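# Two robots sort capped tubes from a tray into racks

## Task

Take the tubes out of the tray and place each by the colour of the dot on its cap: orange-dotted tubes go into the blue rack, white-dotted tubes into the green rack. Every tube must be pushed fully down into its slot, and no tube may ever touch the floor (that alone fails the task). The bottles in the tray must finish upright inside it, and the tray must finish resting on the work bench with nothing of it hanging past the bench edge. One or both robots may be used. At the end the robots must have released everything and backed away; no robot may have fallen or be left leaning (that fails the task), and anything that stays in place only because a robot holds it is not counted.

## Robot and tools

Robots: r1 and r2, identical Hello Robot Stretch 4 units (about 1.6 m tall, base rim within 0.23 m of the base origin). Each has an omni-wheel base, a lift on a mast, a telescoping arm reaching forward, a three-joint wrist (yaw, pitch, roll) and a two-finger gripper. Cameras per robot: rN_head_camera, rN_head_left_camera, rN_head_right_camera, rN_wrist_camera (N = 1 or 2).

Frames: each robot reports in its own base frame, origin on the floor under the base centre, x forward, y left, z up. hand_pose is the pinch point between open fingertips, in that frame; with all wrist joints at 0 its axes match the base's, but the printed value can be off. Odometry frame = base frame at scene start; base_odometry counts wheel turns only, so slip looks like travel. Heading is positive leftward, -3.142 to 3.142. Because frames are per robot, only images, lidar_m and wrist_depth_mm reveal where the robots stand relative to each other.

execute_actions: argument "actions" is a list holding one action (or empty, which only returns state and images). The action is an object keyed by robot name "r1"/"r2". Per robot: "base", "joints", or both, plus optional "pace" and "contact_limits"; or "end_of_arm" by itself. All motions in the action begin together; none may exceed 15 s.
- base: exactly one relative move from where the base last reported itself: {"translate_m": d} straight, forward positive, -2 to 2 m; {"strafe_m": d} sideways, left positive, -2 to 2 m; {"rotate_rad": d} turn in place, counter-clockwise positive, -3.2 to 3.2.
- joints: absolute targets by name. lift_m 0 to 1.2 m; arm_m 0 to 0.55 m extension; wrist_yaw_rad -1.134 to 4.276 (0 forward, positive left, 3.14 stowed back, above 3.4 the arm may block); wrist_pitch_rad -1.117 to 4.259 (0 level, 1.57 pointing down); wrist_roll_rad -1.117 to 4.259 (0 fingers level, positive clockwise seen from behind); gripper_m -0.038 to 0.141 m fingertip gap (below 0 the tips press together). Tolerances for done: lift/arm/gripper ±0.004, yaw/roll ±0.02, pitch ±0.05. An out-of-range joint target is clipped and reported; any other bad value or unknown key rejects the whole call.
- pace: "slow", "default", "fast", "max" (base up to 0.1/0.3/0.4/0.6 m/s, 1/2/3/4 rad/s; reduced when lift is above 0.2, down to 0.3 m/s and 1 rad/s at 1.2).
- contact_limits: {"arm_m": v}, 0 (gentlest) to 0.75 (firmest), default 0.5.
- end_of_arm: "enable_torque" re-powers wrist/gripper motors that cut out.
A robot or joint omitted from an action may keep pushing toward its previous target. "cameras" picks images: omitted/null/["all"] = all, [] = none.

wait {"seconds": 0-10}: no new command; returns state and images. zoom_image {"camera", "region": [x0,y0,x1,y1]} pixels, at most 504x504, from that camera's latest full image. read_manual gives licence text only. finished_scene {"scene": n} ends the scene irreversibly and reports success.

Results: base_status/joint_status per motion: "done" (base wheels turned the commanded amount, slip included), "off_target", "contact_stop_at_<key>" (something blocked it; that part goes slack, a slack lift can sink, slack wheels can roll), "limit_stop_at_<name>" (e.g. own_body or tilt), "time_out", "torque_fault" (wrist/gripper motor went limp; send enable_torque). After these stops the old target is dropped. on_its_own covers uncommanded things; its "held at" is a target, not a position. A stop in one call cancels later motion calls in the same reply. lidar_m: 12 distances, 30-degree sectors counter-clockwise from straight ahead (4th left, 7th behind, 10th right), "-" = nothing or closer than 0.25 m; sees from ~0.15 m up, misses clear objects and thin legs, sees the other robot. wrist_depth_mm: 7x7 grid of median depths, 100-2000 mm. turned_by_wheels vs turned_by_imu differing by over ~0.1 rad suggests a collision or slip. base_tilt in degrees (forward/right positive, ~1.5 deg fixed bias). motor_effort in percent, bracket = peak; wheel positive turns base right.

Gripping: command gripper_m below the object's width; lower squeezes harder and pulls it toward the wrist. Gripper reading and "done" don't prove a hold; look for a change in gripper effort. If fingertips jam on a surface below, raise the lift. Start-of-scene unfold: lift_m 0.4 with wrist_yaw_rad 0 in one action.

Avoid: any robot-to-robot press (fails the run; once bases touch, even millimetres more is hard); tubes on the floor; tipping (driving or turning with over 1 kg held and arm_m above 0.2, especially fast; steady high pushes); tilt over 6 degrees; rolled and upward-tilted wrist near the body; overloading a level gripper (~2 kg) causing torque faults; drops, slams and hard pushes. Two robots may travel up to ~3 cm differently per metre.

Each tool is called after ">>>" by a JSON object that holds its "op" and its "data", one argument or row to a line.

## Session

I'll start by looking at the scene.

>>> {"op": "execute_actions", "data": {
  "actions": []
}}

Scene clock: 0.00 s.
r1.base_odometry: x=+0.000 y=+0.000 heading=+0.000 (m, m, rad; r1's odometry frame)
r1.turned_by_wheels: +0.000 (rad since the last result)
r1.turned_by_imu: +0.000 (rad since the last result)
r1.base_tilt: forward=+0.9 right=-0.1 (deg)
r1.lidar_m: 4.14 1.31 1.37 1.98 2.27 0.97 0.72 0.70 0.73 1.05 3.33 3.70
r1.base_status: not commanded
r1.joint_positions: lift_m=+0.121 arm_m=+0.000 wrist_yaw_rad=+3.195 wrist_pitch_rad=-0.010 wrist_roll_rad=+0.004 gripper_m=+0.057
r1.joint_status: not commanded
r1.motor_effort: lift_m=+17 arm_m=-1 wrist_yaw_rad=+0 wrist_pitch_rad=-7 wrist_roll_rad=-2 gripper_m=+2 wheel_0=+0 wheel_1=+0 wheel_2=+0 (%)
r1.hand_pose: x=-0.1214 y=+0.0719 z=+0.3021 quat_wxyz=(-0.027, +0.005, +0.002, +1.000) (m; r1's base frame)
r1.wrist_depth_mm: - 144 197 946 1042 1182 1336 / - - 140 917 1042 1160 1308 / - - 138 931 1025 1160 1336 / - 114 139 917 1025 1138 1308 / 164 141 820 904 1008 1138 1308 / 204 750 788 891 960 1098 1229 / 203 732 750 842 778 866 904
r2.base_odometry: x=+0.000 y=+0.000 heading=+0.000 (m, m, rad; r2's odometry frame)
r2.turned_by_wheels: +0.000 (rad since the last result)
r2.turned_by_imu: +0.000 (rad since the last result)
r2.base_tilt: forward=+0.2 right=-0.2 (deg)
r2.lidar_m: 2.05 3.03 3.75 3.87 1.36 1.52 - 1.39 0.86 0.78 0.80 1.00
r2.base_status: not commanded
r2.joint_positions: lift_m=+0.187 arm_m=+0.001 wrist_yaw_rad=+3.126 wrist_pitch_rad=+0.003 wrist_roll_rad=+0.002 gripper_m=+0.057
r2.joint_status: not commanded
r2.motor_effort: lift_m=+19 arm_m=+0 wrist_yaw_rad=+1 wrist_pitch_rad=-7 wrist_roll_rad=+1 gripper_m=-2 wheel_0=+0 wheel_1=+0 wheel_2=+0 (%)
r2.hand_pose: x=-0.1148 y=+0.0918 z=+0.3641 quat_wxyz=(+0.008, -0.001, +0.001, +1.000) (m; r2's base frame)
r2.wrist_depth_mm: - 135 - - - - - / - 126 197 - - - - / - 130 192 - - - - / 134 138 - - - - - / 1708 - - - - - - / 1205 1255 197 1308 199 1281 1366 / 866 809 891 131 891 842 891
pictures: r1_head_camera, r1_head_left_camera, r1_head_right_camera, r1_wrist_camera, r2_head_camera, r2_head_left_camera, r2_head_right_camera, r2_wrist_camera
Images, in order (width x height): r1_head_camera 420x560, r1_head_left_camera 420x672, r1_head_right_camera 420x672, r1_wrist_camera 616x392, r2_head_camera 420x560, r2_head_left_camera 420x672, r2_head_right_camera 420x672, r2_wrist_camera 616x392.

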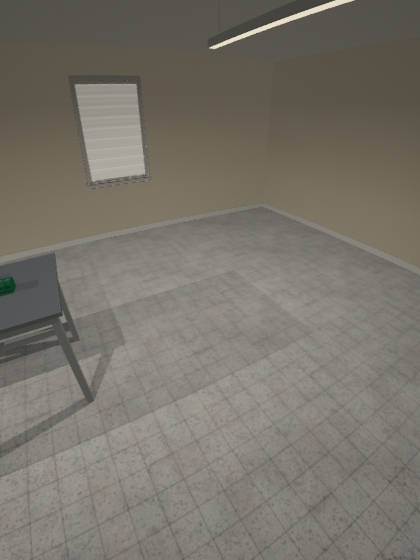

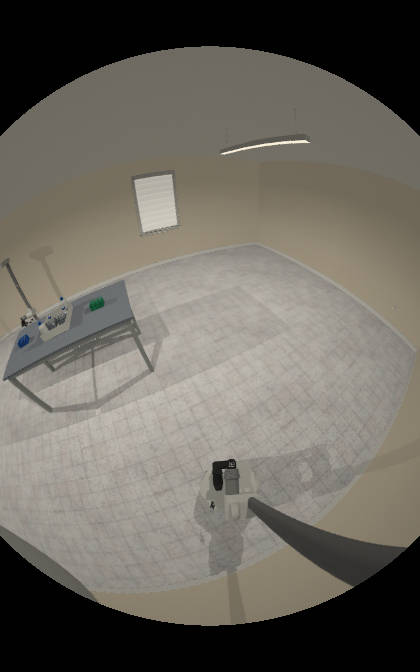

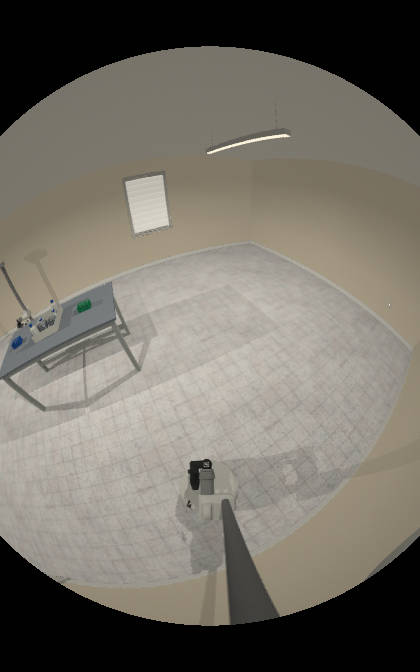

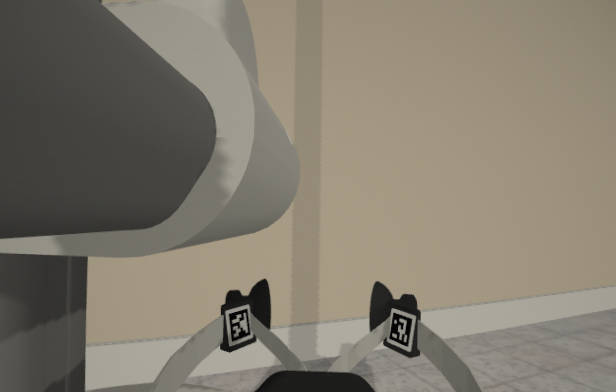

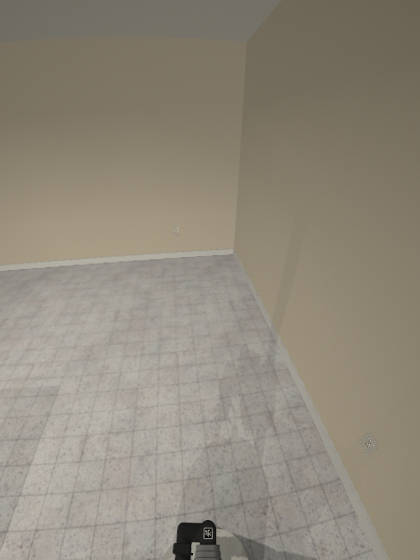

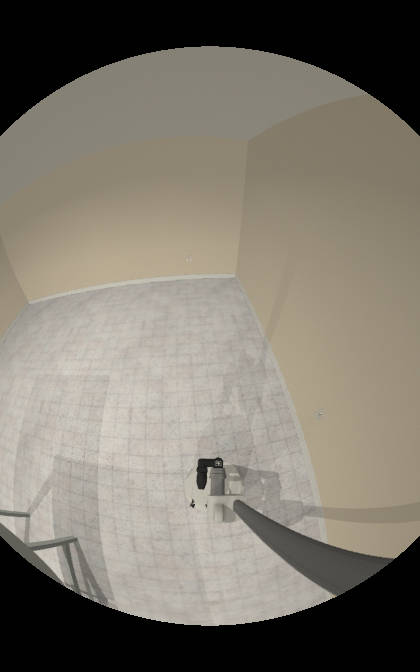

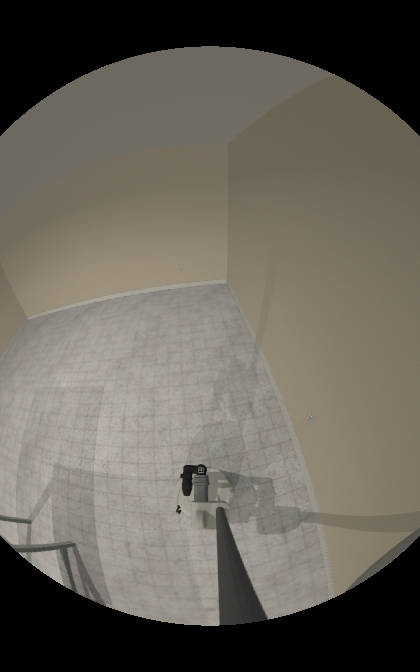

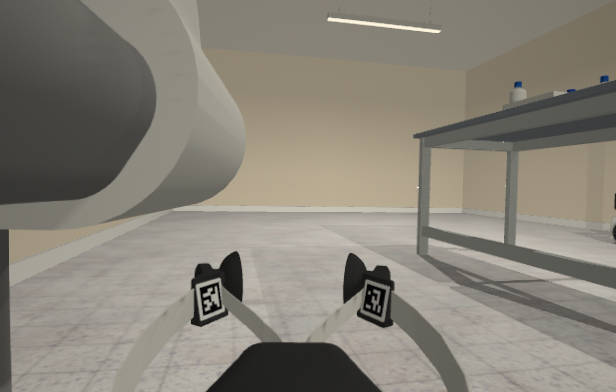

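>>> {"op": "zoom_image", "data": {
  "camera": "r1_head_left_camera",
  "region": [0, 240, 170, 420]
}}

Region (0, 240, 170, 420) of r1_head_left_camera's 420x672 image, scaled by 2.800, with more detail than that image has.

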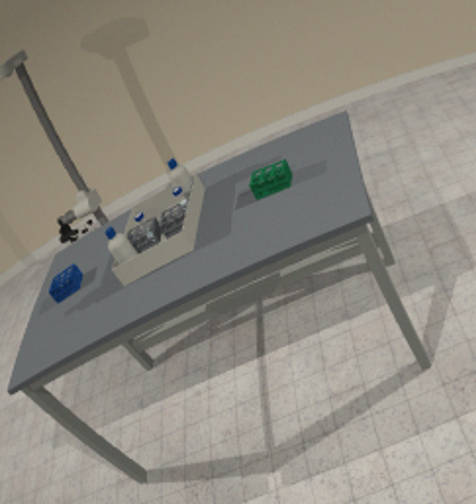

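>>> {"op": "execute_actions", "data": {
  "actions": [
    {"r1": {"base": {"rotate_rad": 0.47}, "pace": "fast"}, "r2": {"base": {"rotate_rad": 1.57}, "pace": "fast"}}
  ],
  "cameras": ["r1_head_camera", "r1_head_left_camera", "r2_head_camera", "r2_head_left_camera"]
}}

Scene clock: 5.97 s.
r1.base_odometry: x=+0.000 y=+0.000 heading=+0.470 (m, m, rad; r1's odometry frame)
r1.turned_by_wheels: +0.470 (rad since the last result)
r1.turned_by_imu: +0.472 (rad since the last result)
r1.base_tilt: forward=+1.0 right=-0.1 (deg)
r1.lidar_m: 1.29 1.36 1.88 2.72 0.99 0.73 0.69 0.73 1.00 2.72 3.65 4.19
r1.base_status: done
r1.joint_positions: lift_m=+0.121 arm_m=+0.000 wrist_yaw_rad=+3.195 wrist_pitch_rad=-0.010 wrist_roll_rad=+0.004 gripper_m=+0.057
r1.joint_status: not commanded
r1.motor_effort: lift_m=+17(17) arm_m=+0(1) wrist_yaw_rad=+1(0) wrist_pitch_rad=-7(7) wrist_roll_rad=-1(2) gripper_m=-3(4) wheel_0=-2(8) wheel_1=-1(7) wheel_2=-1(6) (%)
r1.hand_pose: x=-0.1214 y=+0.0719 z=+0.3021 quat_wxyz=(-0.027, +0.005, +0.002, +1.000) (m; r1's base frame)
r1.wrist_depth_mm: - 144 197 842 820 809 798 / - - 140 831 820 798 788 / - - 138 820 809 798 788 / - 114 139 820 798 788 768 / 164 141 820 820 798 788 768 / 204 854 820 809 778 778 768 / 204 820 741 778 750 759 750
r2.base_odometry: x=+0.000 y=+0.000 heading=+1.570 (m, m, rad; r2's odometry frame)
r2.turned_by_wheels: +1.570 (rad since the last result)
r2.turned_by_imu: +1.592 (rad since the last result)
r2.base_tilt: forward=+0.2 right=-0.2 (deg)
r2.lidar_m: 3.92 1.33 1.51 5.74 1.34 0.86 0.78 0.77 0.99 2.08 3.04 3.76
r2.base_status: done
r2.joint_positions: lift_m=+0.187 arm_m=+0.001 wrist_yaw_rad=+3.126 wrist_pitch_rad=+0.003 wrist_roll_rad=+0.002 gripper_m=+0.057
r2.joint_status: not commanded
r2.motor_effort: lift_m=+19(19) arm_m=+0(0) wrist_yaw_rad=+2(2) wrist_pitch_rad=-7(7) wrist_roll_rad=+0(1) gripper_m=-2(2) wheel_0=+0(8) wheel_1=+0(9) wheel_2=+1(9) (%)
r2.hand_pose: x=-0.1148 y=+0.0918 z=+0.3641 quat_wxyz=(+0.008, -0.001, +0.001, +1.000) (m; r2's base frame)
r2.wrist_depth_mm: - 136 891 931 960 1025 1060 / - 126 197 931 960 1008 1060 / - 130 192 931 991 1025 1078 / 134 138 904 946 976 1008 1060 / 831 866 891 931 991 1042 1098 / 831 866 198 946 199 1042 1098 / 831 798 891 131 891 842 891
pictures: r1_head_camera, r1_head_left_camera, r2_head_camera, r2_head_left_camera
Images, in order (width x height): r1_head_camera 420x560, r1_head_left_camera 420x672, r2_head_camera 420x560, r2_head_left_camera 420x672.

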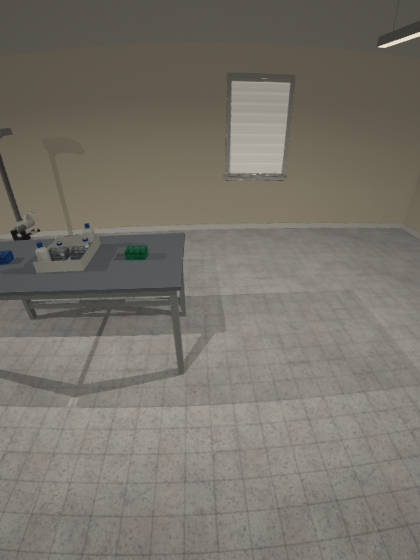

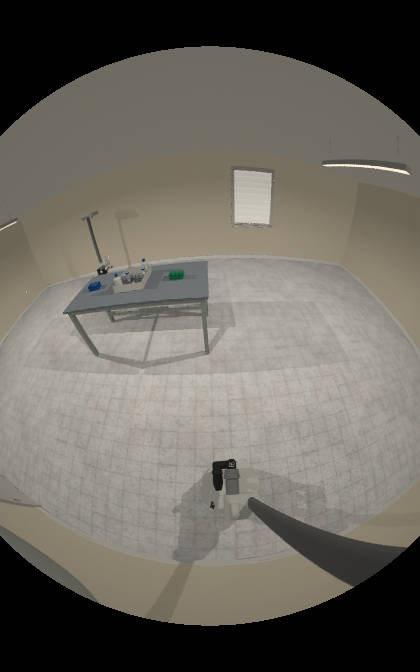

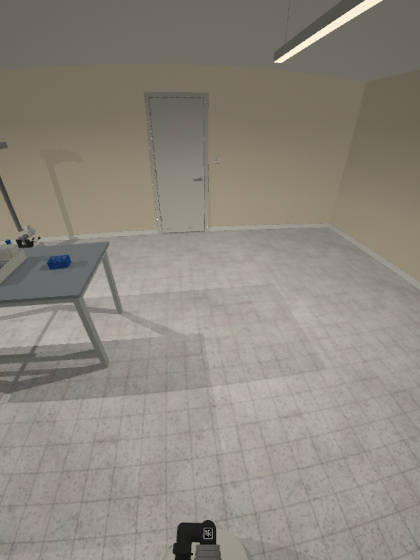

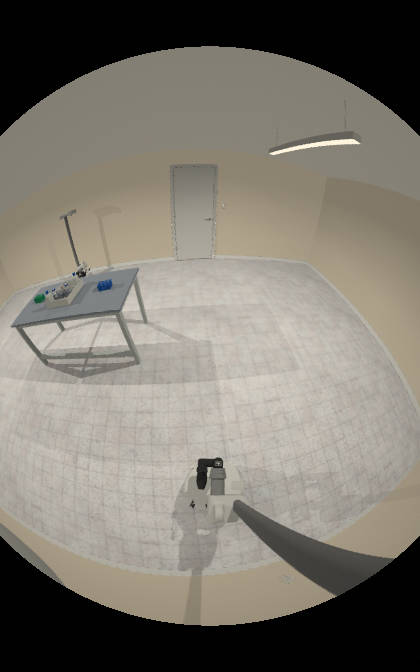

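>>> {"op": "zoom_image", "data": {
  "camera": "r2_head_left_camera",
  "region": [0, 250, 170, 390]
}}

>>> {"op": "zoom_image", "data": {
  "camera": "r1_head_camera",
  "region": [0, 200, 200, 380]
}}

Region (0, 250, 170, 390) of r2_head_left_camera's 420x672 image, scaled by 2.965, with more detail than that image has; it fills the top 415 rows of this view, and the rest is white.

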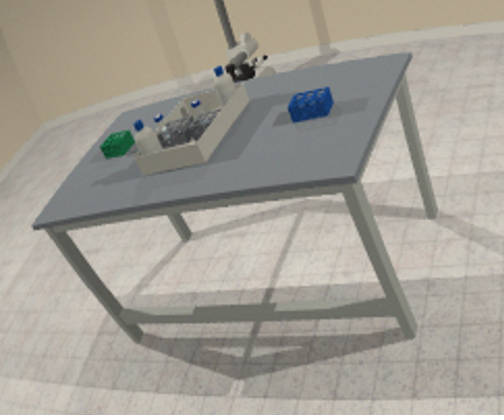

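Region (0, 200, 200, 380) of r1_head_camera's 420x560 image, scaled by 2.520, with more detail than that image has; it fills the top 454 rows of this view, and the rest is white.

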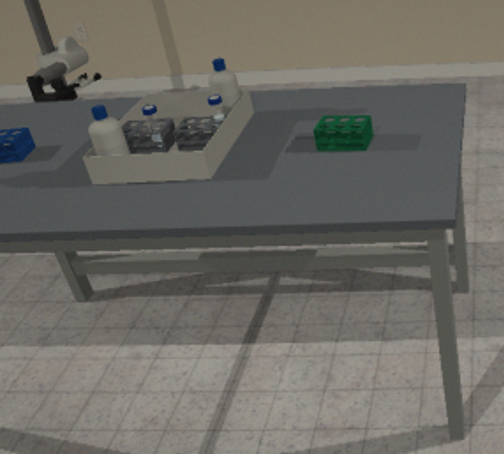

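>>> {"op": "execute_actions", "data": {
  "actions": [
    {"r1": {"base": {"strafe_m": 0.82}, "pace": "max"}, "r2": {"base": {"rotate_rad": 0.14}, "pace": "fast"}}
  ],
  "cameras": ["r1_head_camera", "r2_head_camera"]
}}

Scene clock: 14.40 s.
r1.base_odometry: x=-0.371 y=+0.731 heading=+0.470 (m, m, rad; r1's odometry frame)
r1.turned_by_wheels: +0.000 (rad since the last result)
r1.turned_by_imu: -0.001 (rad since the last result)
r1.base_tilt: forward=+0.9 right=-0.1 (deg)
r1.lidar_m: 1.27 1.34 4.60 2.81 1.01 0.73 0.69 0.74 1.02 2.73 4.51 1.34
r1.base_status: done
r1.joint_positions: lift_m=+0.121 arm_m=+0.000 wrist_yaw_rad=+3.195 wrist_pitch_rad=-0.010 wrist_roll_rad=+0.004 gripper_m=+0.057
r1.joint_status: not commanded
r1.motor_effort: lift_m=+17(17) arm_m=-1(1) wrist_yaw_rad=-2(1) wrist_pitch_rad=-7(7) wrist_roll_rad=-2(2) gripper_m=-3(4) wheel_0=+3(15) wheel_1=-1(18) wheel_2=-1(2) (%)
r1.hand_pose: x=-0.1214 y=+0.0719 z=+0.3021 quat_wxyz=(-0.027, +0.005, +0.002, +1.000) (m; r1's base frame)
r1.wrist_depth_mm: - 144 197 842 842 809 798 / - - 141 842 820 798 778 / - - 138 831 809 798 778 / - 114 139 820 809 788 788 / 164 141 842 831 798 778 768 / 204 854 820 809 788 788 768 / 203 831 750 788 759 759 750
r2.base_odometry: x=+0.000 y=+0.000 heading=+1.711 (m, m, rad; r2's odometry frame)
r2.turned_by_wheels: +0.140 (rad since the last result)
r2.turned_by_imu: +0.142 (rad since the last result)
r2.base_tilt: forward=+0.3 right=-0.2 (deg)
r2.lidar_m: 3.91 1.35 1.71 3.05 1.10 0.81 0.76 0.81 1.13 2.99 3.12 4.07
r2.base_status: done
r2.joint_positions: lift_m=+0.187 arm_m=+0.001 wrist_yaw_rad=+3.126 wrist_pitch_rad=+0.003 wrist_roll_rad=+0.002 gripper_m=+0.057
r2.joint_status: not commanded
r2.motor_effort: lift_m=+19(19) arm_m=+0(0) wrist_yaw_rad=+0(1) wrist_pitch_rad=-7(7) wrist_roll_rad=+1(1) gripper_m=-1(3) wheel_0=+2(6) wheel_1=+2(9) wheel_2=+2(6) (%)
r2.hand_pose: x=-0.1148 y=+0.0918 z=+0.3641 quat_wxyz=(+0.008, -0.001, +0.001, +1.000) (m; r2's base frame)
r2.wrist_depth_mm: - 136 891 878 917 917 931 / - 126 198 891 904 931 946 / - 130 192 904 917 931 946 / 134 138 904 904 931 931 946 / 891 904 891 917 917 931 946 / 891 891 197 917 199 931 946 / 842 809 878 131 891 842 904
pictures: r1_head_camera, r2_head_camera
Images, in order (width x height): r1_head_camera 420x560, r2_head_camera 420x560.

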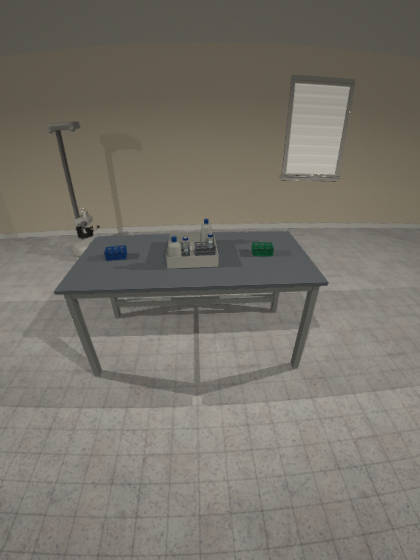

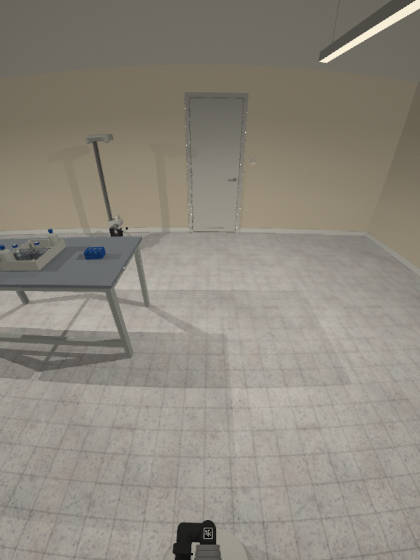

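>>> {"op": "execute_actions", "data": {
  "actions": [
    {"r1": {"base": {"translate_m": 0.9}, "joints": {"lift_m": 1.15}, "pace": "max"}, "r2": {"base": {"strafe_m": 1.3}, "pace": "max"}}
  ],
  "cameras": ["r1_head_camera", "r2_head_camera"]
}}

Scene clock: 21.07 s.
r1.base_odometry: x=+0.431 y=+1.139 heading=+0.470 (m, m, rad; r1's odometry frame)
r1.turned_by_wheels: +0.000 (rad since the last result)
r1.turned_by_imu: +0.002 (rad since the last result)
r1.base_tilt: forward=+0.9 right=-0.1 (deg)
r1.lidar_m: 0.38 0.40 0.56 4.42 2.26 1.67 1.61 1.67 2.29 4.34 0.56 0.41
r1.base_status: done
r1.joint_positions: lift_m=+1.150 arm_m=+0.000 wrist_yaw_rad=+3.195 wrist_pitch_rad=-0.011 wrist_roll_rad=+0.004 gripper_m=+0.057
r1.joint_status: all done
r1.motor_effort: lift_m=+19(25) arm_m=-1(1) wrist_yaw_rad=-1(1) wrist_pitch_rad=-7(8) wrist_roll_rad=-1(1) gripper_m=-5(1) wheel_0=-1(8) wheel_1=-1(10) wheel_2=+1(18) (%)
r1.hand_pose: x=-0.1214 y=+0.0719 z=+1.3311 quat_wxyz=(-0.027, +0.005, +0.002, +1.000) (m; r1's base frame)
r1.wrist_depth_mm: - 145 197 285 1756 1756 1618 / - - 140 1756 1708 1708 1618 / - - 138 1708 1756 1708 1618 / - 114 139 1708 1756 1661 1661 / 164 141 1756 1708 1708 1708 1618 / 204 1808 1708 1756 1708 1661 1618 / 203 1756 1756 1708 1708 1661 1618
r2.base_odometry: x=-1.287 y=-0.181 heading=+1.711 (m, m, rad; r2's odometry frame)
r2.turned_by_wheels: +0.000 (rad since the last result)
r2.turned_by_imu: -0.002 (rad since the last result)
r2.base_tilt: forward=+0.3 right=-0.2 (deg)
r2.lidar_m: 1.18 1.22 4.62 3.09 1.13 0.81 0.77 0.82 1.12 3.12 4.47 1.24
r2.base_status: done
r2.joint_positions: lift_m=+0.187 arm_m=+0.001 wrist_yaw_rad=+3.126 wrist_pitch_rad=+0.003 wrist_roll_rad=+0.002 gripper_m=+0.057
r2.joint_status: not commanded
r2.motor_effort: lift_m=+19(19) arm_m=+0(0) wrist_yaw_rad=+1(2) wrist_pitch_rad=-7(7) wrist_roll_rad=+0(1) gripper_m=-3(3) wheel_0=-1(14) wheel_1=-1(17) wheel_2=+0(2) (%)
r2.hand_pose: x=-0.1148 y=+0.0918 z=+0.3641 quat_wxyz=(+0.008, -0.001, +0.001, +1.000) (m; r2's base frame)
r2.wrist_depth_mm: - 136 891 891 904 917 931 / - 126 197 891 904 931 931 / - 130 192 917 917 931 931 / 134 138 904 917 917 946 931 / 878 904 891 904 946 946 946 / 891 891 198 904 199 946 931 / 854 798 878 131 891 866 904
pictures: r1_head_camera, r2_head_camera
Images, in order (width x height): r1_head_camera 420x560, r2_head_camera 420x560.

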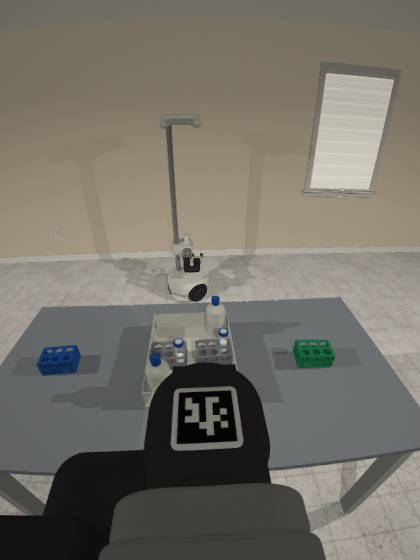

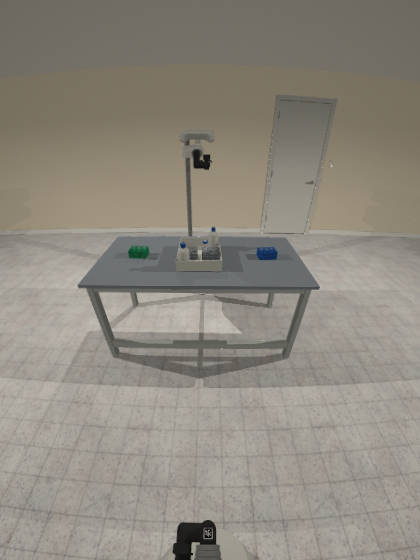

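>>> {"op": "zoom_image", "data": {
  "camera": "r1_head_camera",
  "region": [120, 280, 260, 420]
}}

Region (120, 280, 260, 420) of r1_head_camera's 420x560 image, scaled by 3.600, with more detail than that image has.

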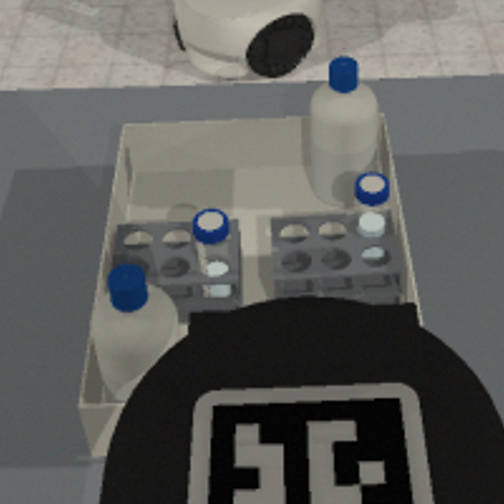

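>>> {"op": "execute_actions", "data": {
  "actions": [
    {"r1": {"base": {"translate_m": 0.25}, "joints": {"lift_m": 1.2, "wrist_yaw_rad": 0.0, "wrist_pitch_rad": 1.57, "gripper_m": 0.07}, "pace": "fast"}, "r2": {"base": {"translate_m": 0.9}, "joints": {"lift_m": 1.2}, "pace": "max"}}
  ],
  "cameras": ["r1_head_camera", "r1_wrist_camera", "r2_head_camera"]
}}

Scene clock: 30.53 s.
r1.base_odometry: x=+0.654 y=+1.252 heading=+0.470 (m, m, rad; r1's odometry frame)
r1.turned_by_wheels: +0.000 (rad since the last result)
r1.turned_by_imu: +0.000 (rad since the last result)
r1.base_tilt: forward=+0.9 right=+0.1 (deg)
r1.lidar_m: 0.25 0.25 0.25 0.54 2.60 1.95 1.86 1.95 2.63 0.52 0.25 0.25
r1.base_status: done
r1.joint_positions: lift_m=+1.200 arm_m=+0.000 wrist_yaw_rad=+0.000 wrist_pitch_rad=+1.570 wrist_roll_rad=+0.004 gripper_m=+0.070
r1.joint_status: all done
r1.motor_effort: lift_m=+21(21) arm_m=+0(1) wrist_yaw_rad=-3(7) wrist_pitch_rad=-1(7) wrist_roll_rad=-1(1) gripper_m=-6(3) wheel_0=+3(6) wheel_1=+3(7) wheel_2=+0(11) (%)
r1.hand_pose: x=+0.1715 y=-0.0874 z=+1.0893 quat_wxyz=(+0.707, +0.001, +0.707, -0.001) (m; r1's base frame)
r1.wrist_depth_mm: 580 539 564 559 559 554 517 / 585 452 569 564 554 549 549 / 580 574 559 554 554 549 539 / 574 569 559 559 549 539 539 / 569 569 559 554 549 539 535 / 1366 1308 215 1098 1098 1281 1281 / 1336 1336 1308 699 1281 1281 1281
r2.base_odometry: x=-1.413 y=+0.710 heading=+1.711 (m, m, rad; r2's odometry frame)
r2.turned_by_wheels: +0.000 (rad since the last result)
r2.turned_by_imu: -0.004 (rad since the last result)
r2.base_tilt: forward=+0.2 right=-0.2 (deg)
r2.lidar_m: 0.28 0.29 0.43 4.43 2.41 1.76 1.68 1.75 2.42 4.31 0.42 0.31
r2.base_status: done
r2.joint_positions: lift_m=+1.199 arm_m=+0.001 wrist_yaw_rad=+3.126 wrist_pitch_rad=+0.003 wrist_roll_rad=+0.002 gripper_m=+0.057
r2.joint_status: all done
r2.motor_effort: lift_m=+20(21) arm_m=+0(0) wrist_yaw_rad=+2(1) wrist_pitch_rad=-7(7) wrist_roll_rad=+1(1) gripper_m=+0(6) wheel_0=+0(8) wheel_1=+0(9) wheel_2=+0(15) (%)
r2.hand_pose: x=-0.1148 y=+0.0918 z=+1.3769 quat_wxyz=(+0.008, -0.001, +0.001, +1.000) (m; r2's base frame)
r2.wrist_depth_mm: - 135 224 211 1756 1808 1808 / - 126 198 1756 1756 1863 1863 / - 131 192 1756 1756 1863 1808 / 134 138 1756 1808 1756 1808 1863 / 1756 1756 1808 1756 1808 1808 1808 / 1756 1808 198 1808 199 1863 1921 / 1756 1808 1808 131 1808 1808 1921
pictures: r1_head_camera, r1_wrist_camera, r2_head_camera
camera_calibration (this result's frames):
r1_wrist_camera: T_world_to_cam=[[0.0416694, -0.998908, -0.0211107, -0.0695058], [-0.998396, -0.0408186, -0.0392433, 0.276795], [0.0383388, 0.0227121, -0.999007, 1.30603], [0, 0, 0, 1]] pos_world=[0.229175, -0.0877942, 1.31413]
Images, in order (width x height): r1_head_camera 420x560, r1_wrist_camera 616x392, r2_head_camera 420x560.

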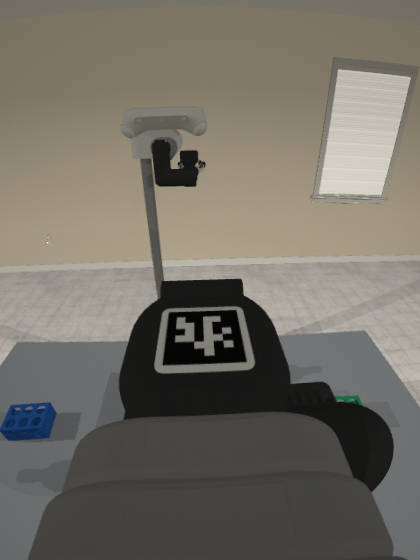

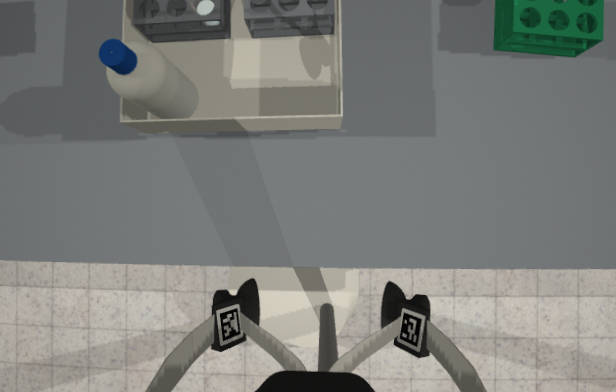

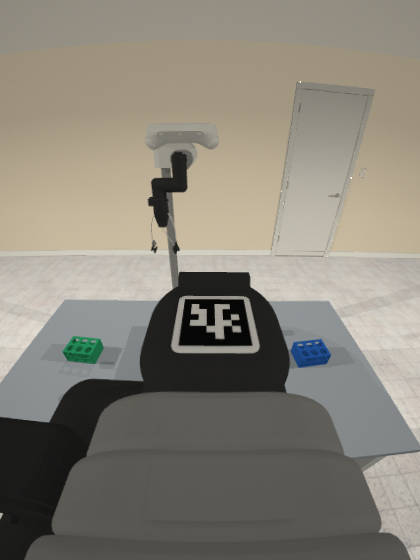

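>>> {"op": "execute_actions", "data": {
  "actions": [
    {"r1": {"joints": {"arm_m": 0.33}, "pace": "fast"}, "r2": {"base": {"strafe_m": 0.13}, "joints": {"wrist_yaw_rad": 0.0, "wrist_pitch_rad": 1.57, "gripper_m": 0.07}, "pace": "fast"}}
  ],
  "cameras": ["r1_wrist_camera", "r2_wrist_camera"]
}}

Scene clock: 35.77 s.
r1.base_odometry: x=+0.654 y=+1.252 heading=+0.470 (m, m, rad; r1's odometry frame)
r1.turned_by_wheels: +0.000 (rad since the last result)
r1.turned_by_imu: -0.001 (rad since the last result)
r1.base_tilt: forward=+1.0 right=+0.0 (deg)
r1.lidar_m: 0.25 0.25 0.25 0.54 2.62 1.95 1.84 1.95 2.65 0.56 0.25 0.25
r1.base_status: not commanded
r1.joint_positions: lift_m=+1.200 arm_m=+0.329 wrist_yaw_rad=+0.000 wrist_pitch_rad=+1.570 wrist_roll_rad=+0.004 gripper_m=+0.070
r1.joint_status: all done
r1.motor_effort: lift_m=+20(20) arm_m=+5(5) wrist_yaw_rad=-2(2) wrist_pitch_rad=+0(2) wrist_roll_rad=-2(2) gripper_m=+0(5) wheel_0=+3(3) wheel_1=+3(3) wheel_2=+0(0) (%)
r1.hand_pose: x=+0.5003 y=-0.0874 z=+1.0893 quat_wxyz=(+0.707, +0.001, +0.707, -0.001) (m; r1's base frame)
r1.wrist_depth_mm: 580 574 564 559 554 549 549 / 580 574 564 427 554 544 544 / 580 564 559 559 549 544 544 / 569 549 554 549 544 539 535 / 574 549 549 544 549 539 477 / 564 496 215 549 539 535 535 / 564 410 512 477 535 535 530
r2.base_odometry: x=-1.542 y=+0.692 heading=+1.710 (m, m, rad; r2's odometry frame)
r2.turned_by_wheels: +0.000 (rad since the last result)
r2.turned_by_imu: -0.001 (rad since the last result)
r2.base_tilt: forward=+0.2 right=-0.2 (deg)
r2.lidar_m: 0.29 0.29 0.40 4.31 2.37 1.76 1.68 1.74 2.40 4.44 0.42 0.28
r2.base_status: done
r2.joint_positions: lift_m=+1.199 arm_m=+0.001 wrist_yaw_rad=+0.000 wrist_pitch_rad=+1.570 wrist_roll_rad=+0.002 gripper_m=+0.070
r2.joint_status: all done
r2.motor_effort: lift_m=+20(19) arm_m=+0(0) wrist_yaw_rad=+1(8) wrist_pitch_rad=-1(6) wrist_roll_rad=+1(1) gripper_m=-1(1) wheel_0=+0(7) wheel_1=-2(7) wheel_2=+0(0) (%)
r2.hand_pose: x=+0.1726 y=-0.0874 z=+1.0892 quat_wxyz=(+0.707, +0.000, +0.707, +0.000) (m; r2's base frame)
r2.wrist_depth_mm: 530 535 544 535 554 559 559 / 535 539 544 549 549 559 559 / 1078 1118 1098 1118 559 559 559 / 1255 1255 1255 1308 1336 1336 1308 / 1255 1281 1078 1098 1308 1336 1336 / 1281 1308 196 1098 205 1366 1336 / 1308 1281 1308 135 1308 1336 1336
pictures: r1_wrist_camera, r2_wrist_camera
camera_calibration (this result's frames):
r1_wrist_camera: T_world_to_cam=[[0.0415151, -0.998915, -0.0210964, -0.0831444], [-0.998388, -0.0406571, -0.0395906, 0.605424], [0.0386899, 0.022706, -0.998993, 1.29324], [0, 0, 0, 1]] pos_world=[0.557865, -0.0878036, 1.31415]
r2_wrist_camera: T_world_to_cam=[[0.00873961, -0.998724, 0.0497368, -0.159162], [-0.999715, -0.00762137, 0.0226284, 0.198004], [-0.0222205, -0.0499204, -0.998506, 1.31304], [0, 0, 0, 1]] pos_world=[0.228515, -0.0919018, 1.31452]
Images, in order (width x height): r1_wrist_camera 616x392, r2_wrist_camera 616x392.

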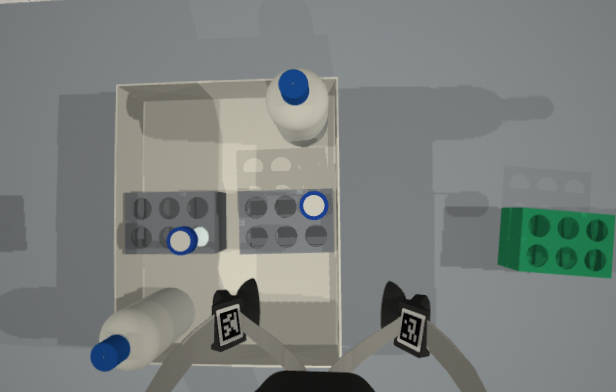

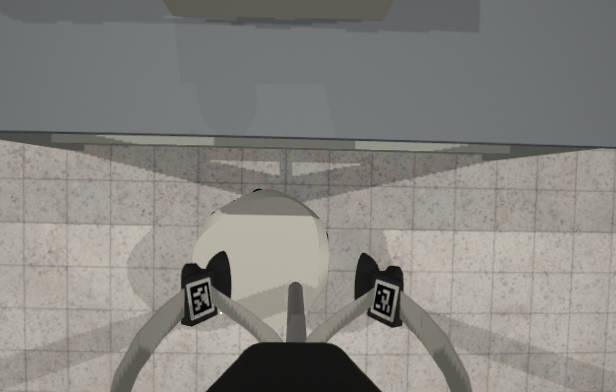

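>>> {"op": "execute_actions", "data": {
  "actions": [
    {"r1": {"joints": {"arm_m": 0.392, "lift_m": 1.05, "gripper_m": 0.065}, "pace": "fast"}}
  ],
  "cameras": ["r1_wrist_camera", "r2_head_camera"]
}}

Scene clock: 41.17 s.
r1.base_odometry: x=+0.654 y=+1.252 heading=+0.470 (m, m, rad; r1's odometry frame)
r1.turned_by_wheels: +0.000 (rad since the last result)
r1.turned_by_imu: -0.001 (rad since the last result)
r1.base_tilt: forward=+0.9 right=-0.1 (deg)
r1.lidar_m: 0.25 0.25 0.25 0.55 2.62 1.93 1.85 1.93 2.65 0.55 0.25 0.25
r1.base_status: not commanded
r1.joint_positions: lift_m=+1.050 arm_m=+0.391 wrist_yaw_rad=+0.000 wrist_pitch_rad=+1.570 wrist_roll_rad=+0.004 gripper_m=+0.065
r1.joint_status: all done
r1.motor_effort: lift_m=+14(22) arm_m=+5(5) wrist_yaw_rad=-2(1) wrist_pitch_rad=-1(0) wrist_roll_rad=-2(1) gripper_m=-3(1) wheel_0=+3(3) wheel_1=+3(3) wheel_2=+0(0) (%)
r1.hand_pose: x=+0.5623 y=-0.0874 z=+0.9400 quat_wxyz=(+0.707, +0.001, +0.707, -0.001) (m; r1's base frame)
r1.wrist_depth_mm: 424 421 413 410 404 402 399 / 418 413 410 404 402 397 394 / 387 413 407 266 402 394 392 / 387 410 404 399 399 394 389 / 362 399 397 340 397 394 387 / 349 343 220 336 392 392 387 / 379 399 397 355 389 389 387
r2.base_odometry: x=-1.542 y=+0.692 heading=+1.710 (m, m, rad; r2's odometry frame)
r2.turned_by_wheels: +0.000 (rad since the last result)
r2.turned_by_imu: +0.000 (rad since the last result)
r2.base_tilt: forward=+0.2 right=-0.2 (deg)
r2.lidar_m: 0.28 0.30 0.42 4.30 2.39 1.73 1.68 1.73 2.42 4.43 0.41 0.29
r2.base_status: not commanded
r2.joint_positions: lift_m=+1.199 arm_m=+0.001 wrist_yaw_rad=+0.000 wrist_pitch_rad=+1.570 wrist_roll_rad=+0.002 gripper_m=+0.070
r2.joint_status: not commanded
r2.motor_effort: lift_m=+20(20) arm_m=+0(0) wrist_yaw_rad=+0(1) wrist_pitch_rad=+0(0) wrist_roll_rad=+1(1) gripper_m=-3(2) wheel_0=+0(0) wheel_1=-2(2) wheel_2=+0(0) (%)
r2.hand_pose: x=+0.1726 y=-0.0874 z=+1.0892 quat_wxyz=(+0.707, +0.000, +0.707, +0.000) (m; r2's base frame)
r2.wrist_depth_mm: 535 539 539 539 549 559 559 / 535 535 544 554 554 554 564 / 1078 1098 1098 1118 554 559 569 / 1281 1308 1308 1281 1281 1336 1336 / 1255 1281 1078 1078 1336 1336 1336 / 1281 1281 196 1098 205 1336 1336 / 1308 1308 1281 135 1336 1336 1366
pictures: r1_wrist_camera, r2_head_camera
camera_calibration (this result's frames):
r1_wrist_camera: T_world_to_cam=[[0.0413953, -0.99892, -0.0211009, -0.0887947], [-0.998398, -0.0405397, -0.039481, 0.661275], [0.0385829, 0.0227014, -0.998997, 1.14176], [0, 0, 0, 1]] pos_world=[0.619839, -0.0878104, 1.16485]
Images, in order (width x height): r1_wrist_camera 616x392, r2_head_camera 420x560.

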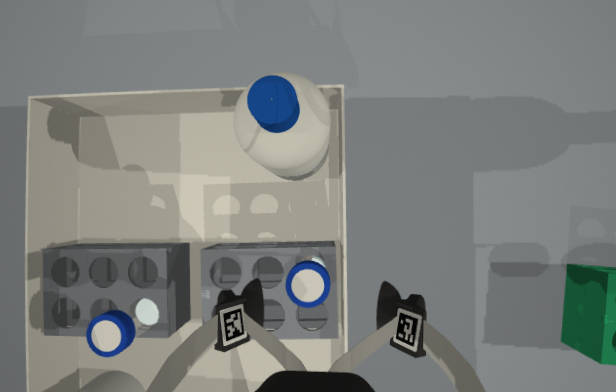

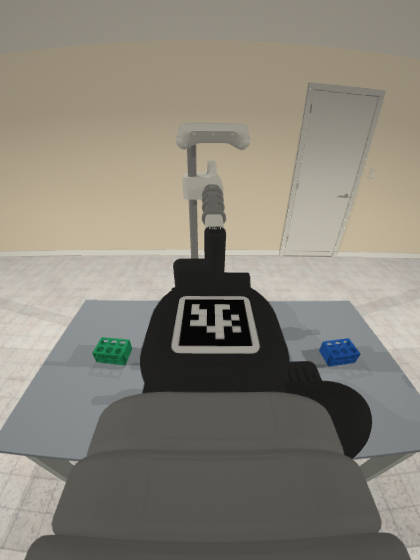

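>>> {"op": "execute_actions", "data": {
  "actions": [
    {"r1": {"base": {"strafe_m": 0.009}, "joints": {"lift_m": 0.99}, "pace": "default"}}
  ],
  "cameras": ["r1_wrist_camera", "r2_head_camera"]
}}

Scene clock: 45.20 s.
r1.base_odometry: x=+0.650 y=+1.260 heading=+0.470 (m, m, rad; r1's odometry frame)
r1.turned_by_wheels: +0.000 (rad since the last result)
r1.turned_by_imu: -0.001 (rad since the last result)
r1.base_tilt: forward=+0.9 right=-0.2 (deg)
r1.lidar_m: 0.25 0.25 0.25 0.56 2.59 1.95 1.86 1.93 2.66 0.56 0.25 0.25
r1.base_status: done
r1.joint_positions: lift_m=+0.990 arm_m=+0.391 wrist_yaw_rad=+0.000 wrist_pitch_rad=+1.570 wrist_roll_rad=+0.004 gripper_m=+0.065
r1.joint_status: all done
r1.motor_effort: lift_m=+14(12) arm_m=+5(5) wrist_yaw_rad=+0(1) wrist_pitch_rad=-1(1) wrist_roll_rad=-1(1) gripper_m=-3(5) wheel_0=-3(6) wheel_1=+1(8) wheel_2=+0(3) (%)
r1.hand_pose: x=+0.5623 y=-0.0874 z=+0.8800 quat_wxyz=(+0.707, +0.001, +0.707, -0.001) (m; r1's base frame)
r1.wrist_depth_mm: 359 357 353 347 345 342 338 / 332 340 289 197 342 338 338 / 351 351 347 210 340 338 332 / 349 347 343 340 338 336 334 / 325 329 338 309 336 336 329 / 304 293 220 217 279 332 329 / 224 283 277 274 330 329 327
r2.base_odometry: x=-1.542 y=+0.692 heading=+1.710 (m, m, rad; r2's odometry frame)
r2.turned_by_wheels: +0.000 (rad since the last result)
r2.turned_by_imu: +0.000 (rad since the last result)
r2.base_tilt: forward=+0.2 right=-0.2 (deg)
r2.lidar_m: 0.27 0.31 0.42 4.29 2.42 1.75 1.67 1.74 2.42 4.43 0.42 0.30
r2.base_status: not commanded
r2.joint_positions: lift_m=+1.199 arm_m=+0.001 wrist_yaw_rad=+0.000 wrist_pitch_rad=+1.570 wrist_roll_rad=+0.002 gripper_m=+0.070
r2.joint_status: not commanded
r2.motor_effort: lift_m=+20(20) arm_m=+0(0) wrist_yaw_rad=+2(1) wrist_pitch_rad=-1(0) wrist_roll_rad=+1(1) gripper_m=-4(4) wheel_0=+0(0) wheel_1=-2(2) wheel_2=+0(0) (%)
r2.hand_pose: x=+0.1726 y=-0.0874 z=+1.0892 quat_wxyz=(+0.707, +0.000, +0.707, +0.000) (m; r2's base frame)
r2.wrist_depth_mm: 530 539 539 544 549 554 564 / 530 535 544 549 554 554 559 / 1078 1078 1138 1118 554 564 564 / 1281 1281 1281 1308 1336 1336 1336 / 1308 1281 1098 1078 1308 1308 1336 / 1281 1281 196 1098 206 1336 1336 / 1281 1308 1281 135 1336 1366 1366
pictures: r1_wrist_camera, r2_head_camera
camera_calibration (this result's frames):
r1_wrist_camera: T_world_to_cam=[[0.0413952, -0.99892, -0.021101, -0.0900601], [-0.998398, -0.0405396, -0.0394796, 0.658908], [0.0385815, 0.0227014, -0.998998, 1.08185], [0, 0, 0, 1]] pos_world=[0.619841, -0.0878104, 1.10488]
Images, in order (width x height): r1_wrist_camera 616x392, r2_head_camera 420x560.

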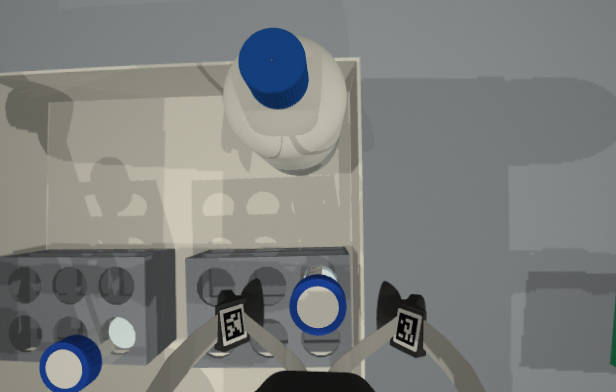

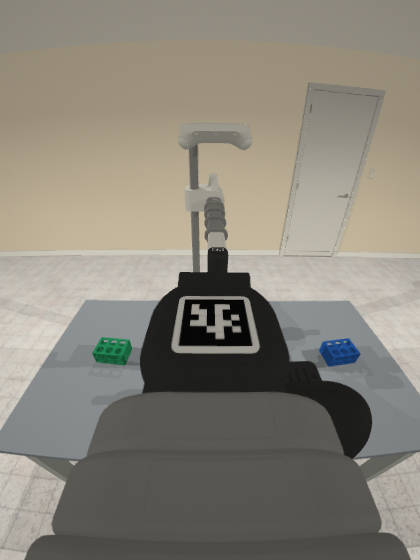

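>>> {"op": "execute_actions", "data": {
  "actions": [
    {"r1": {"joints": {"lift_m": 0.976}, "pace": "default"}}
  ],
  "cameras": []
}}

>>> {"op": "execute_actions", "data": {
  "actions": [
    {"r1": {"joints": {"gripper_m": 0.008}, "pace": "default"}}
  ],
  "cameras": ["r1_wrist_camera"]
}}

Scene clock: 47.07 s.
r1.base_odometry: x=+0.650 y=+1.260 heading=+0.470 (m, m, rad; r1's odometry frame)
r1.turned_by_wheels: +0.000 (rad since the last result)
r1.turned_by_imu: +0.000 (rad since the last result)
r1.base_tilt: forward=+0.9 right=+0.0 (deg)
r1.lidar_m: 0.25 0.25 0.25 0.56 2.61 1.95 1.85 1.93 2.65 0.54 0.25 0.25
r1.base_status: not commanded
r1.joint_positions: lift_m=+0.976 arm_m=+0.391 wrist_yaw_rad=+0.000 wrist_pitch_rad=+1.570 wrist_roll_rad=+0.004 gripper_m=+0.065
r1.joint_status: all done
r1.motor_effort: lift_m=+14(14) arm_m=+5(5) wrist_yaw_rad=-1(1) wrist_pitch_rad=+1(0) wrist_roll_rad=-2(2) gripper_m=-1(0) wheel_0=-3(3) wheel_1=+1(1) wheel_2=+0(0) (%)
r1.hand_pose: x=+0.5623 y=-0.0874 z=+0.8660 quat_wxyz=(+0.707, +0.001, +0.707, -0.001) (m; r1's base frame)
r1.wrist_depth_mm: 345 342 338 255 332 327 325 / 317 307 195 183 327 325 322 / 338 334 330 200 327 324 322 / 336 334 330 327 325 324 319 / 322 329 322 319 322 320 319 / 272 298 220 203 281 319 315 / 214 277 263 232 319 315 314
r2.base_odometry: x=-1.542 y=+0.692 heading=+1.710 (m, m, rad; r2's odometry frame)
r2.turned_by_wheels: +0.000 (rad since the last result)
r2.turned_by_imu: +0.000 (rad since the last result)
r2.base_tilt: forward=+0.2 right=-0.2 (deg)
r2.lidar_m: 0.28 0.31 0.40 4.30 2.40 1.76 1.68 1.75 2.45 4.43 0.42 0.31
r2.base_status: not commanded
r2.joint_positions: lift_m=+1.199 arm_m=+0.001 wrist_yaw_rad=+0.000 wrist_pitch_rad=+1.570 wrist_roll_rad=+0.002 gripper_m=+0.070
r2.joint_status: not commanded
r2.motor_effort: lift_m=+20(20) arm_m=+0(0) wrist_yaw_rad=+0(1) wrist_pitch_rad=+0(1) wrist_roll_rad=+1(1) gripper_m=-2(2) wheel_0=+0(0) wheel_1=-2(2) wheel_2=+0(0) (%)
r2.hand_pose: x=+0.1726 y=-0.0874 z=+1.0892 quat_wxyz=(+0.707, +0.000, +0.707, +0.000) (m; r2's base frame)
r2.wrist_depth_mm: 525 535 539 539 549 554 559 / 530 535 539 549 554 549 559 / 1078 1098 1118 1118 554 559 564 / 1255 1281 1308 1281 1308 1336 1308 / 1255 1308 1078 1078 1336 1366 1366 / 1281 1281 196 1098 205 1308 1366 / 1281 1281 1308 135 1336 1308 1366
pictures: none
No camera images: the call's "cameras" was empty. Leave "cameras" out to get every camera's image.

Scene clock: 48.43 s.
r1.base_odometry: x=+0.650 y=+1.260 heading=+0.470 (m, m, rad; r1's odometry frame)
r1.turned_by_wheels: +0.000 (rad since the last result)
r1.turned_by_imu: +0.000 (rad since the last result)
r1.base_tilt: forward=+1.0 right=-0.1 (deg)
r1.lidar_m: 0.25 0.25 0.25 0.55 2.62 1.94 1.85 1.95 2.64 0.55 0.25 0.25
r1.base_status: not commanded
r1.joint_positions: lift_m=+0.976 arm_m=+0.391 wrist_yaw_rad=+0.000 wrist_pitch_rad=+1.570 wrist_roll_rad=+0.004 gripper_m=+0.008
r1.joint_status: all done
r1.motor_effort: lift_m=+14(14) arm_m=+5(5) wrist_yaw_rad=+0(2) wrist_pitch_rad=+0(0) wrist_roll_rad=-1(2) gripper_m=-11(11) wheel_0=-3(3) wheel_1=+1(1) wheel_2=+0(0) (%)
r1.hand_pose: x=+0.5623 y=-0.0874 z=+0.8660 quat_wxyz=(+0.707, +0.001, +0.707, -0.001) (m; r1's base frame)
r1.wrist_depth_mm: 345 343 338 255 330 325 322 / 319 310 195 183 327 324 322 / 338 334 332 200 325 324 319 / 336 334 330 327 325 322 319 / 322 327 322 320 324 322 319 / 272 298 266 193 281 319 315 / 214 278 262 260 303 315 312
r2.base_odometry: x=-1.542 y=+0.692 heading=+1.710 (m, m, rad; r2's odometry frame)
r2.turned_by_wheels: +0.000 (rad since the last result)
r2.turned_by_imu: +0.000 (rad since the last result)
r2.base_tilt: forward=+0.2 right=-0.2 (deg)
r2.lidar_m: 0.28 0.31 0.43 4.28 2.40 1.75 1.68 1.76 2.43 4.42 0.44 0.31
r2.base_status: not commanded
r2.joint_positions: lift_m=+1.199 arm_m=+0.001 wrist_yaw_rad=+0.000 wrist_pitch_rad=+1.570 wrist_roll_rad=+0.002 gripper_m=+0.070
r2.joint_status: not commanded
r2.motor_effort: lift_m=+20(20) arm_m=+0(0) wrist_yaw_rad=+1(0) wrist_pitch_rad=+0(0) wrist_roll_rad=+1(1) gripper_m=+0(0) wheel_0=+0(0) wheel_1=-2(2) wheel_2=+0(0) (%)
r2.hand_pose: x=+0.1726 y=-0.0874 z=+1.0892 quat_wxyz=(+0.707, +0.000, +0.707, +0.000) (m; r2's base frame)
r2.wrist_depth_mm: 530 539 535 539 549 554 554 / 535 539 539 549 549 559 559 / 1078 1098 1118 1138 554 559 564 / 1308 1308 1281 1308 1308 1336 1336 / 1255 1308 1118 1098 1308 1336 1336 / 1255 1308 196 1118 206 1336 1366 / 1281 1281 1281 134 1336 1336 1366
pictures: r1_wrist_camera
camera_calibration (this result's frames):
r1_wrist_camera: T_world_to_cam=[[0.0413952, -0.99892, -0.021101, -0.0903556], [-0.998398, -0.0405396, -0.0394794, 0.658357], [0.0385814, 0.0227014, -0.998998, 1.06786], [0, 0, 0, 1]] pos_world=[0.619843, -0.0878104, 1.09087]
Images, in order (width x height): r1_wrist_camera 616x392.

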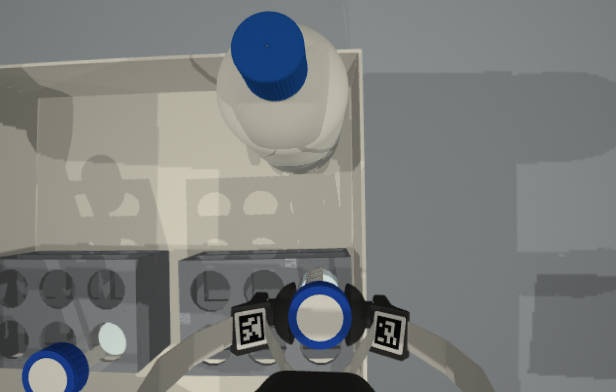

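>>> {"op": "execute_actions", "data": {
  "actions": [
    {"r1": {"joints": {"lift_m": 1.08}, "pace": "default"}}
  ],
  "cameras": ["r1_wrist_camera"]
}}

Scene clock: 55.87 s.
r1.base_odometry: x=+0.650 y=+1.260 heading=+0.470 (m, m, rad; r1's odometry frame)
r1.turned_by_wheels: +0.000 (rad since the last result)
r1.turned_by_imu: -0.001 (rad since the last result)
r1.base_tilt: forward=+1.0 right=-0.1 (deg)
r1.lidar_m: 0.25 0.25 0.25 0.54 2.62 1.93 1.86 1.95 2.64 0.56 0.25 0.25
r1.base_status: not commanded
r1.joint_positions: lift_m=+1.080 arm_m=+0.391 wrist_yaw_rad=+0.000 wrist_pitch_rad=+1.570 wrist_roll_rad=+0.004 gripper_m=+0.008
r1.joint_status: all done
r1.motor_effort: lift_m=+21(21) arm_m=+5(5) wrist_yaw_rad=-1(2) wrist_pitch_rad=+1(1) wrist_roll_rad=-2(1) gripper_m=-10(10) wheel_0=-3(3) wheel_1=+1(1) wheel_2=+0(0) (%)
r1.hand_pose: x=+0.5623 y=-0.0874 z=+0.9694 quat_wxyz=(+0.707, +0.001, +0.707, -0.001) (m; r1's base frame)
r1.wrist_depth_mm: 452 449 445 442 433 430 424 / 452 449 442 436 433 430 424 / 449 442 436 290 430 427 421 / 427 439 433 430 430 424 418 / 427 424 427 421 427 421 418 / 421 375 373 193 421 418 407 / 442 418 424 424 421 415 413
r2.base_odometry: x=-1.542 y=+0.692 heading=+1.710 (m, m, rad; r2's odometry frame)
r2.turned_by_wheels: +0.000 (rad since the last result)
r2.turned_by_imu: +0.000 (rad since the last result)
r2.base_tilt: forward=+0.2 right=-0.2 (deg)
r2.lidar_m: 0.29 0.30 0.43 4.30 2.38 1.76 1.66 1.75 2.44 4.43 0.41 0.32
r2.base_status: not commanded
r2.joint_positions: lift_m=+1.199 arm_m=+0.001 wrist_yaw_rad=+0.000 wrist_pitch_rad=+1.570 wrist_roll_rad=+0.002 gripper_m=+0.070
r2.joint_status: not commanded
r2.motor_effort: lift_m=+19(19) arm_m=+0(0) wrist_yaw_rad=+0(0) wrist_pitch_rad=+0(1) wrist_roll_rad=+1(1) gripper_m=-1(2) wheel_0=+0(0) wheel_1=-2(2) wheel_2=+0(0) (%)
r2.hand_pose: x=+0.1726 y=-0.0874 z=+1.0892 quat_wxyz=(+0.707, +0.000, +0.707, +0.000) (m; r2's base frame)
r2.wrist_depth_mm: 530 539 539 549 554 559 554 / 530 539 549 549 554 559 564 / 1078 1078 1098 1118 559 559 569 / 1255 1308 1308 1255 1308 1336 1366 / 1281 1308 1078 1118 1308 1336 1336 / 1281 1308 196 1098 205 1336 1336 / 1281 1308 1308 135 1336 1366 1366
pictures: r1_wrist_camera
camera_calibration (this result's frames):
r1_wrist_camera: T_world_to_cam=[[0.0413952, -0.99892, -0.021101, -0.0881733], [-0.998398, -0.0405396, -0.0394794, 0.662443], [0.0385814, 0.0227014, -0.998998, 1.17118], [0, 0, 0, 1]] pos_world=[0.619845, -0.0878104, 1.1943]
Images, in order (width x height): r1_wrist_camera 616x392.

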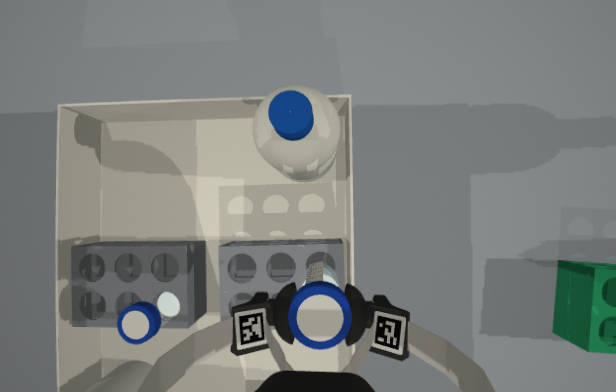

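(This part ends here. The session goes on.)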